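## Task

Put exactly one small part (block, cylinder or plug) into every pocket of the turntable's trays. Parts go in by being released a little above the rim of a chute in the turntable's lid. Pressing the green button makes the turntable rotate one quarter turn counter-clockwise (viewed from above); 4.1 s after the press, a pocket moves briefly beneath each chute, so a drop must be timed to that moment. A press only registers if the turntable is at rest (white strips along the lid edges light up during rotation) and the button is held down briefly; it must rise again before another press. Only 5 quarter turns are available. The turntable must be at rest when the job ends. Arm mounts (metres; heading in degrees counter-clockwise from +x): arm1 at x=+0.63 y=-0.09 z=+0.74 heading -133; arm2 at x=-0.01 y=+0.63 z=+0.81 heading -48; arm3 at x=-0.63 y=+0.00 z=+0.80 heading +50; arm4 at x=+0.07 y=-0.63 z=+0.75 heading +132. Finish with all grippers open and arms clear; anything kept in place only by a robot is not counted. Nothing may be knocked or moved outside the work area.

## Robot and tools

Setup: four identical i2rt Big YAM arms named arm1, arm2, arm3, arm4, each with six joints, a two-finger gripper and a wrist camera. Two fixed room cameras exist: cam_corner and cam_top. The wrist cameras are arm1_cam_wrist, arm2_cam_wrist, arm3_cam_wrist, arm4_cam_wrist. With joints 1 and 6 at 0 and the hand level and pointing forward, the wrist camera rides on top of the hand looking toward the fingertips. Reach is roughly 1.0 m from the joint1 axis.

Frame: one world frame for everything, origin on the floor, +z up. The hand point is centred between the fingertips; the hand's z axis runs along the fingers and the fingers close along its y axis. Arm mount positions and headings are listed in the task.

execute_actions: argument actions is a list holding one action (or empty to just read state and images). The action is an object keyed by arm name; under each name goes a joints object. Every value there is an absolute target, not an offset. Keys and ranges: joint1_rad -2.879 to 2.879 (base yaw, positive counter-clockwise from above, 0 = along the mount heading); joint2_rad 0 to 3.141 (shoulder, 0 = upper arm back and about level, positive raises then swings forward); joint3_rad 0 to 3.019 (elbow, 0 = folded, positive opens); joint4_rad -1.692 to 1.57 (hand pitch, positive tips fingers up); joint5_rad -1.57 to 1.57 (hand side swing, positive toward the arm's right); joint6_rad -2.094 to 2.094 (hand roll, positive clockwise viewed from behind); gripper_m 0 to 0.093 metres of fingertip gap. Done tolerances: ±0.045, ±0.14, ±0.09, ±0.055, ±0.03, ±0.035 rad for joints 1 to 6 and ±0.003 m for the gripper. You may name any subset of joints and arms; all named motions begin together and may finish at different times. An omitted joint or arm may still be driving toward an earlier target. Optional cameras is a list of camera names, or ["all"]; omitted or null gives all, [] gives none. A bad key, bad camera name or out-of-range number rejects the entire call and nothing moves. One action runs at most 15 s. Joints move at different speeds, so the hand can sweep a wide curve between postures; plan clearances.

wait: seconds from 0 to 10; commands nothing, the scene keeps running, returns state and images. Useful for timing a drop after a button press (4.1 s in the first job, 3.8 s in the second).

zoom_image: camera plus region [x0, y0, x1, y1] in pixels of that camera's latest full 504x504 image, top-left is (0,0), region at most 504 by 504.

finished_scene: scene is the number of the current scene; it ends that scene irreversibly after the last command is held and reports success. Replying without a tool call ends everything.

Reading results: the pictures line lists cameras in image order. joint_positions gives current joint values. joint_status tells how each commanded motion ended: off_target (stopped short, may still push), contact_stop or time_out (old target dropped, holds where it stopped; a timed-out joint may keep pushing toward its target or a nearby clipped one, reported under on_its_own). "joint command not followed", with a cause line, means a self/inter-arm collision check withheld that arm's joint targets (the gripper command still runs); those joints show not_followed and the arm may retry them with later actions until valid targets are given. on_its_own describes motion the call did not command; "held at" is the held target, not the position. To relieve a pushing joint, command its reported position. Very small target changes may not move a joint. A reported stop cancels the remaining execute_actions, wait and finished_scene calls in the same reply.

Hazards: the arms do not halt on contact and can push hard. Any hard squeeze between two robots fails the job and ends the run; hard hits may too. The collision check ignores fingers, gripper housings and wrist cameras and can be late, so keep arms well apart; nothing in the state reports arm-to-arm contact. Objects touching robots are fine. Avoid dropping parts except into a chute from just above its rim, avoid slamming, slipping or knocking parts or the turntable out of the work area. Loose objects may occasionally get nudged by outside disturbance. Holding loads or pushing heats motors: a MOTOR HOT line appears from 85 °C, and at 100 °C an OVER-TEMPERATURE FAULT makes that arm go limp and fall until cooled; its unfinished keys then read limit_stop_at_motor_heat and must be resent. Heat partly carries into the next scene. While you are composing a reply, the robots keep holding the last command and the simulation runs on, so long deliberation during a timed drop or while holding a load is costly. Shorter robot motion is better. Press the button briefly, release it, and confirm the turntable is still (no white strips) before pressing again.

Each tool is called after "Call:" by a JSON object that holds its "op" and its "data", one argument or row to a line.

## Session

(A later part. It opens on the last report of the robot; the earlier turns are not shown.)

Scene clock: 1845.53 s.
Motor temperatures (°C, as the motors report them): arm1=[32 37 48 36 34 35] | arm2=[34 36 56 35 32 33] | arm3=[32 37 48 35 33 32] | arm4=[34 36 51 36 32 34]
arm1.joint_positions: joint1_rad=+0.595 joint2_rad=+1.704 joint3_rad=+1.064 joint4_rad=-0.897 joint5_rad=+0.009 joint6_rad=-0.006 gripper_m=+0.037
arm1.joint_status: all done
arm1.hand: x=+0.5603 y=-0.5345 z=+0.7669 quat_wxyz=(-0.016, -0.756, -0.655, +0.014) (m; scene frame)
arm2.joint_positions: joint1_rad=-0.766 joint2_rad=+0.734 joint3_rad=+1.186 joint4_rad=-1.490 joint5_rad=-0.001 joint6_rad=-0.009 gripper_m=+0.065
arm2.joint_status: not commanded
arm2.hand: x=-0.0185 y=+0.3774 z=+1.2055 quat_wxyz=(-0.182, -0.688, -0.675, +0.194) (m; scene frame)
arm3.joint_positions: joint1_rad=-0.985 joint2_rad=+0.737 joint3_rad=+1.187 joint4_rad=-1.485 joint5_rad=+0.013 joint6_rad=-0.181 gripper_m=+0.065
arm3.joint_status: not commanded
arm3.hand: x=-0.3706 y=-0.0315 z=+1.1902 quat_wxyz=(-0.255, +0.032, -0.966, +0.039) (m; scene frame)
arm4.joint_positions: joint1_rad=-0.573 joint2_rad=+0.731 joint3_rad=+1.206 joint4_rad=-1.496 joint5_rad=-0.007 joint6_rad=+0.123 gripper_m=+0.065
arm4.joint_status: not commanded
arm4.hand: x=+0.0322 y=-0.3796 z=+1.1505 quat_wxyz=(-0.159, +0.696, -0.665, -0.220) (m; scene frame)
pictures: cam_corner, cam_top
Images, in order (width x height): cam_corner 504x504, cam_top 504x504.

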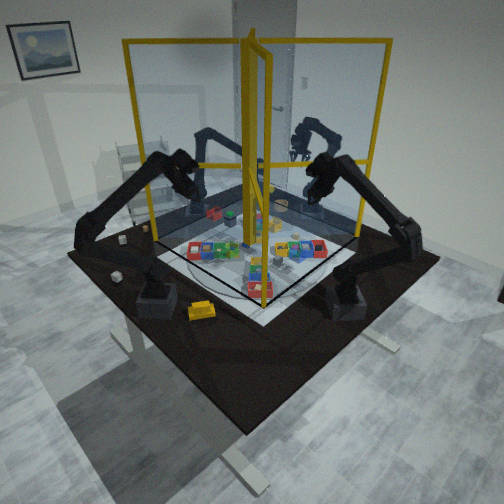

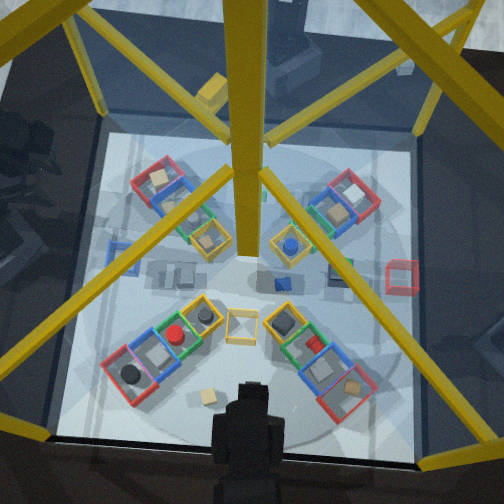

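Call:
{"op": "execute_actions", "data": {
  "actions": [
    {"arm1":{"joints":{"gripper_m":0.065}}}
  ],
  "cameras": []
}}

Call:
{"op": "execute_actions", "data": {
  "actions": [
    {"arm1":{"joints":{"joint2_rad":1.35}}}
  ],
  "cameras": []
}}

Call:
{"op": "execute_actions", "data": {
  "actions": [
    {"arm1":{"joints":{"joint2_rad":0.738,"joint3_rad":1.207,"joint4_rad":-1.5}}}
  ],
  "cameras": ["cam_top","cam_corner","arm1_cam_wrist"]
}}

Scene clock: 1851.47 s.
Motor temperatures (°C, as the motors report them): arm1=[32 37 48 36 34 35] | arm2=[34 36 56 35 32 33] | arm3=[32 37 48 35 33 32] | arm4=[34 36 51 36 32 34]
arm1.joint_positions: joint1_rad=+0.595 joint2_rad=+1.704 joint3_rad=+1.064 joint4_rad=-0.897 joint5_rad=+0.009 joint6_rad=-0.006 gripper_m=+0.065
arm1.joint_status: all done
arm1.hand: x=+0.5603 y=-0.5345 z=+0.7669 quat_wxyz=(-0.016, -0.756, -0.655, +0.014) (m; scene frame)
arm2.joint_positions: joint1_rad=-0.766 joint2_rad=+0.734 joint3_rad=+1.186 joint4_rad=-1.490 joint5_rad=-0.001 joint6_rad=-0.009 gripper_m=+0.065
arm2.joint_status: not commanded
arm2.hand: x=-0.0185 y=+0.3774 z=+1.2055 quat_wxyz=(-0.182, -0.688, -0.675, +0.194) (m; scene frame)
arm3.joint_positions: joint1_rad=-0.985 joint2_rad=+0.737 joint3_rad=+1.187 joint4_rad=-1.485 joint5_rad=+0.013 joint6_rad=-0.181 gripper_m=+0.065
arm3.joint_status: not commanded
arm3.hand: x=-0.3706 y=-0.0315 z=+1.1902 quat_wxyz=(-0.255, +0.032, -0.966, +0.039) (m; scene frame)
arm4.joint_positions: joint1_rad=-0.573 joint2_rad=+0.731 joint3_rad=+1.206 joint4_rad=-1.496 joint5_rad=-0.007 joint6_rad=+0.123 gripper_m=+0.065
arm4.joint_status: not commanded
arm4.hand: x=+0.0322 y=-0.3796 z=+1.1505 quat_wxyz=(-0.159, +0.696, -0.665, -0.220) (m; scene frame)
pictures: none
No camera images: the call's "cameras" was empty. Leave "cameras" out to get every camera's image.

Scene clock: 1852.77 s.
Motor temperatures (°C, as the motors report them): arm1=[32 37 48 36 34 35] | arm2=[34 36 56 35 32 33] | arm3=[32 37 48 35 33 32] | arm4=[34 36 51 36 32 34]
arm1.joint_positions: joint1_rad=+0.595 joint2_rad=+1.330 joint3_rad=+1.064 joint4_rad=-0.897 joint5_rad=+0.009 joint6_rad=-0.006 gripper_m=+0.065
arm1.joint_status: all done
arm1.hand: x=+0.5567 y=-0.5422 z=+0.9321 quat_wxyz=(-0.136, -0.741, -0.639, +0.155) (m; scene frame)
arm2.joint_positions: joint1_rad=-0.766 joint2_rad=+0.734 joint3_rad=+1.186 joint4_rad=-1.490 joint5_rad=-0.001 joint6_rad=-0.009 gripper_m=+0.065
arm2.joint_status: not commanded
arm2.hand: x=-0.0185 y=+0.3774 z=+1.2055 quat_wxyz=(-0.182, -0.688, -0.675, +0.194) (m; scene frame)
arm3.joint_positions: joint1_rad=-0.985 joint2_rad=+0.737 joint3_rad=+1.187 joint4_rad=-1.485 joint5_rad=+0.013 joint6_rad=-0.181 gripper_m=+0.065
arm3.joint_status: not commanded
arm3.hand: x=-0.3706 y=-0.0315 z=+1.1902 quat_wxyz=(-0.255, +0.032, -0.966, +0.039) (m; scene frame)
arm4.joint_positions: joint1_rad=-0.573 joint2_rad=+0.731 joint3_rad=+1.206 joint4_rad=-1.496 joint5_rad=-0.007 joint6_rad=+0.123 gripper_m=+0.065
arm4.joint_status: not commanded
arm4.hand: x=+0.0322 y=-0.3796 z=+1.1505 quat_wxyz=(-0.159, +0.696, -0.665, -0.220) (m; scene frame)
pictures: none
No camera images: the call's "cameras" was empty. Leave "cameras" out to get every camera's image.

Scene clock: 1854.23 s.
Motor temperatures (°C, as the motors report them): arm1=[32 37 49 36 34 35] | arm2=[34 36 56 35 32 33] | arm3=[32 37 48 35 33 32] | arm4=[34 36 51 36 32 34]
arm1.joint_positions: joint1_rad=+0.595 joint2_rad=+0.733 joint3_rad=+1.188 joint4_rad=-1.483 joint5_rad=+0.009 joint6_rad=-0.006 gripper_m=+0.065
arm1.joint_status: all done
arm1.hand: x=+0.5847 y=-0.3352 z=+1.1341 quat_wxyz=(-0.179, -0.729, -0.628, +0.205) (m; scene frame)
arm2.joint_positions: joint1_rad=-0.766 joint2_rad=+0.734 joint3_rad=+1.186 joint4_rad=-1.490 joint5_rad=-0.001 joint6_rad=-0.009 gripper_m=+0.065
arm2.joint_status: not commanded
arm2.hand: x=-0.0185 y=+0.3774 z=+1.2055 quat_wxyz=(-0.182, -0.688, -0.675, +0.194) (m; scene frame)
arm3.joint_positions: joint1_rad=-0.985 joint2_rad=+0.737 joint3_rad=+1.187 joint4_rad=-1.485 joint5_rad=+0.013 joint6_rad=-0.181 gripper_m=+0.065
arm3.joint_status: not commanded
arm3.hand: x=-0.3706 y=-0.0315 z=+1.1902 quat_wxyz=(-0.255, +0.032, -0.966, +0.039) (m; scene frame)
arm4.joint_positions: joint1_rad=-0.573 joint2_rad=+0.731 joint3_rad=+1.206 joint4_rad=-1.496 joint5_rad=-0.007 joint6_rad=+0.123 gripper_m=+0.065
arm4.joint_status: not commanded
arm4.hand: x=+0.0322 y=-0.3796 z=+1.1505 quat_wxyz=(-0.159, +0.696, -0.665, -0.220) (m; scene frame)
pictures: arm1_cam_wrist, cam_corner, cam_top
Images, in order (width x height): arm1_cam_wrist 504x504, cam_corner 504x504, cam_top 504x504.

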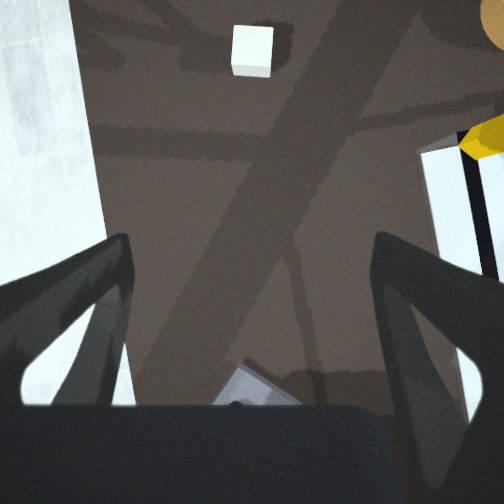

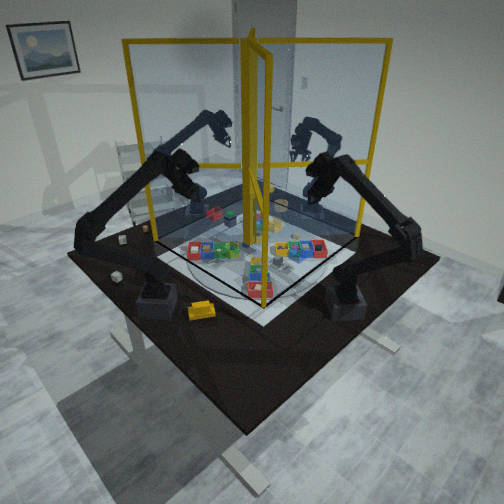

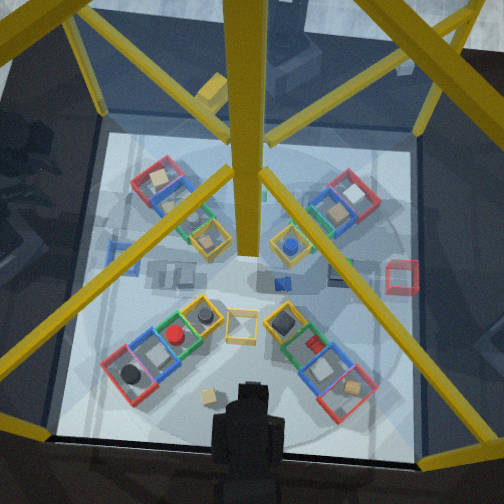

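Call:
{"op": "finished_scene", "data": {
  "scene": 1
}}

The scene is finished: the task was done.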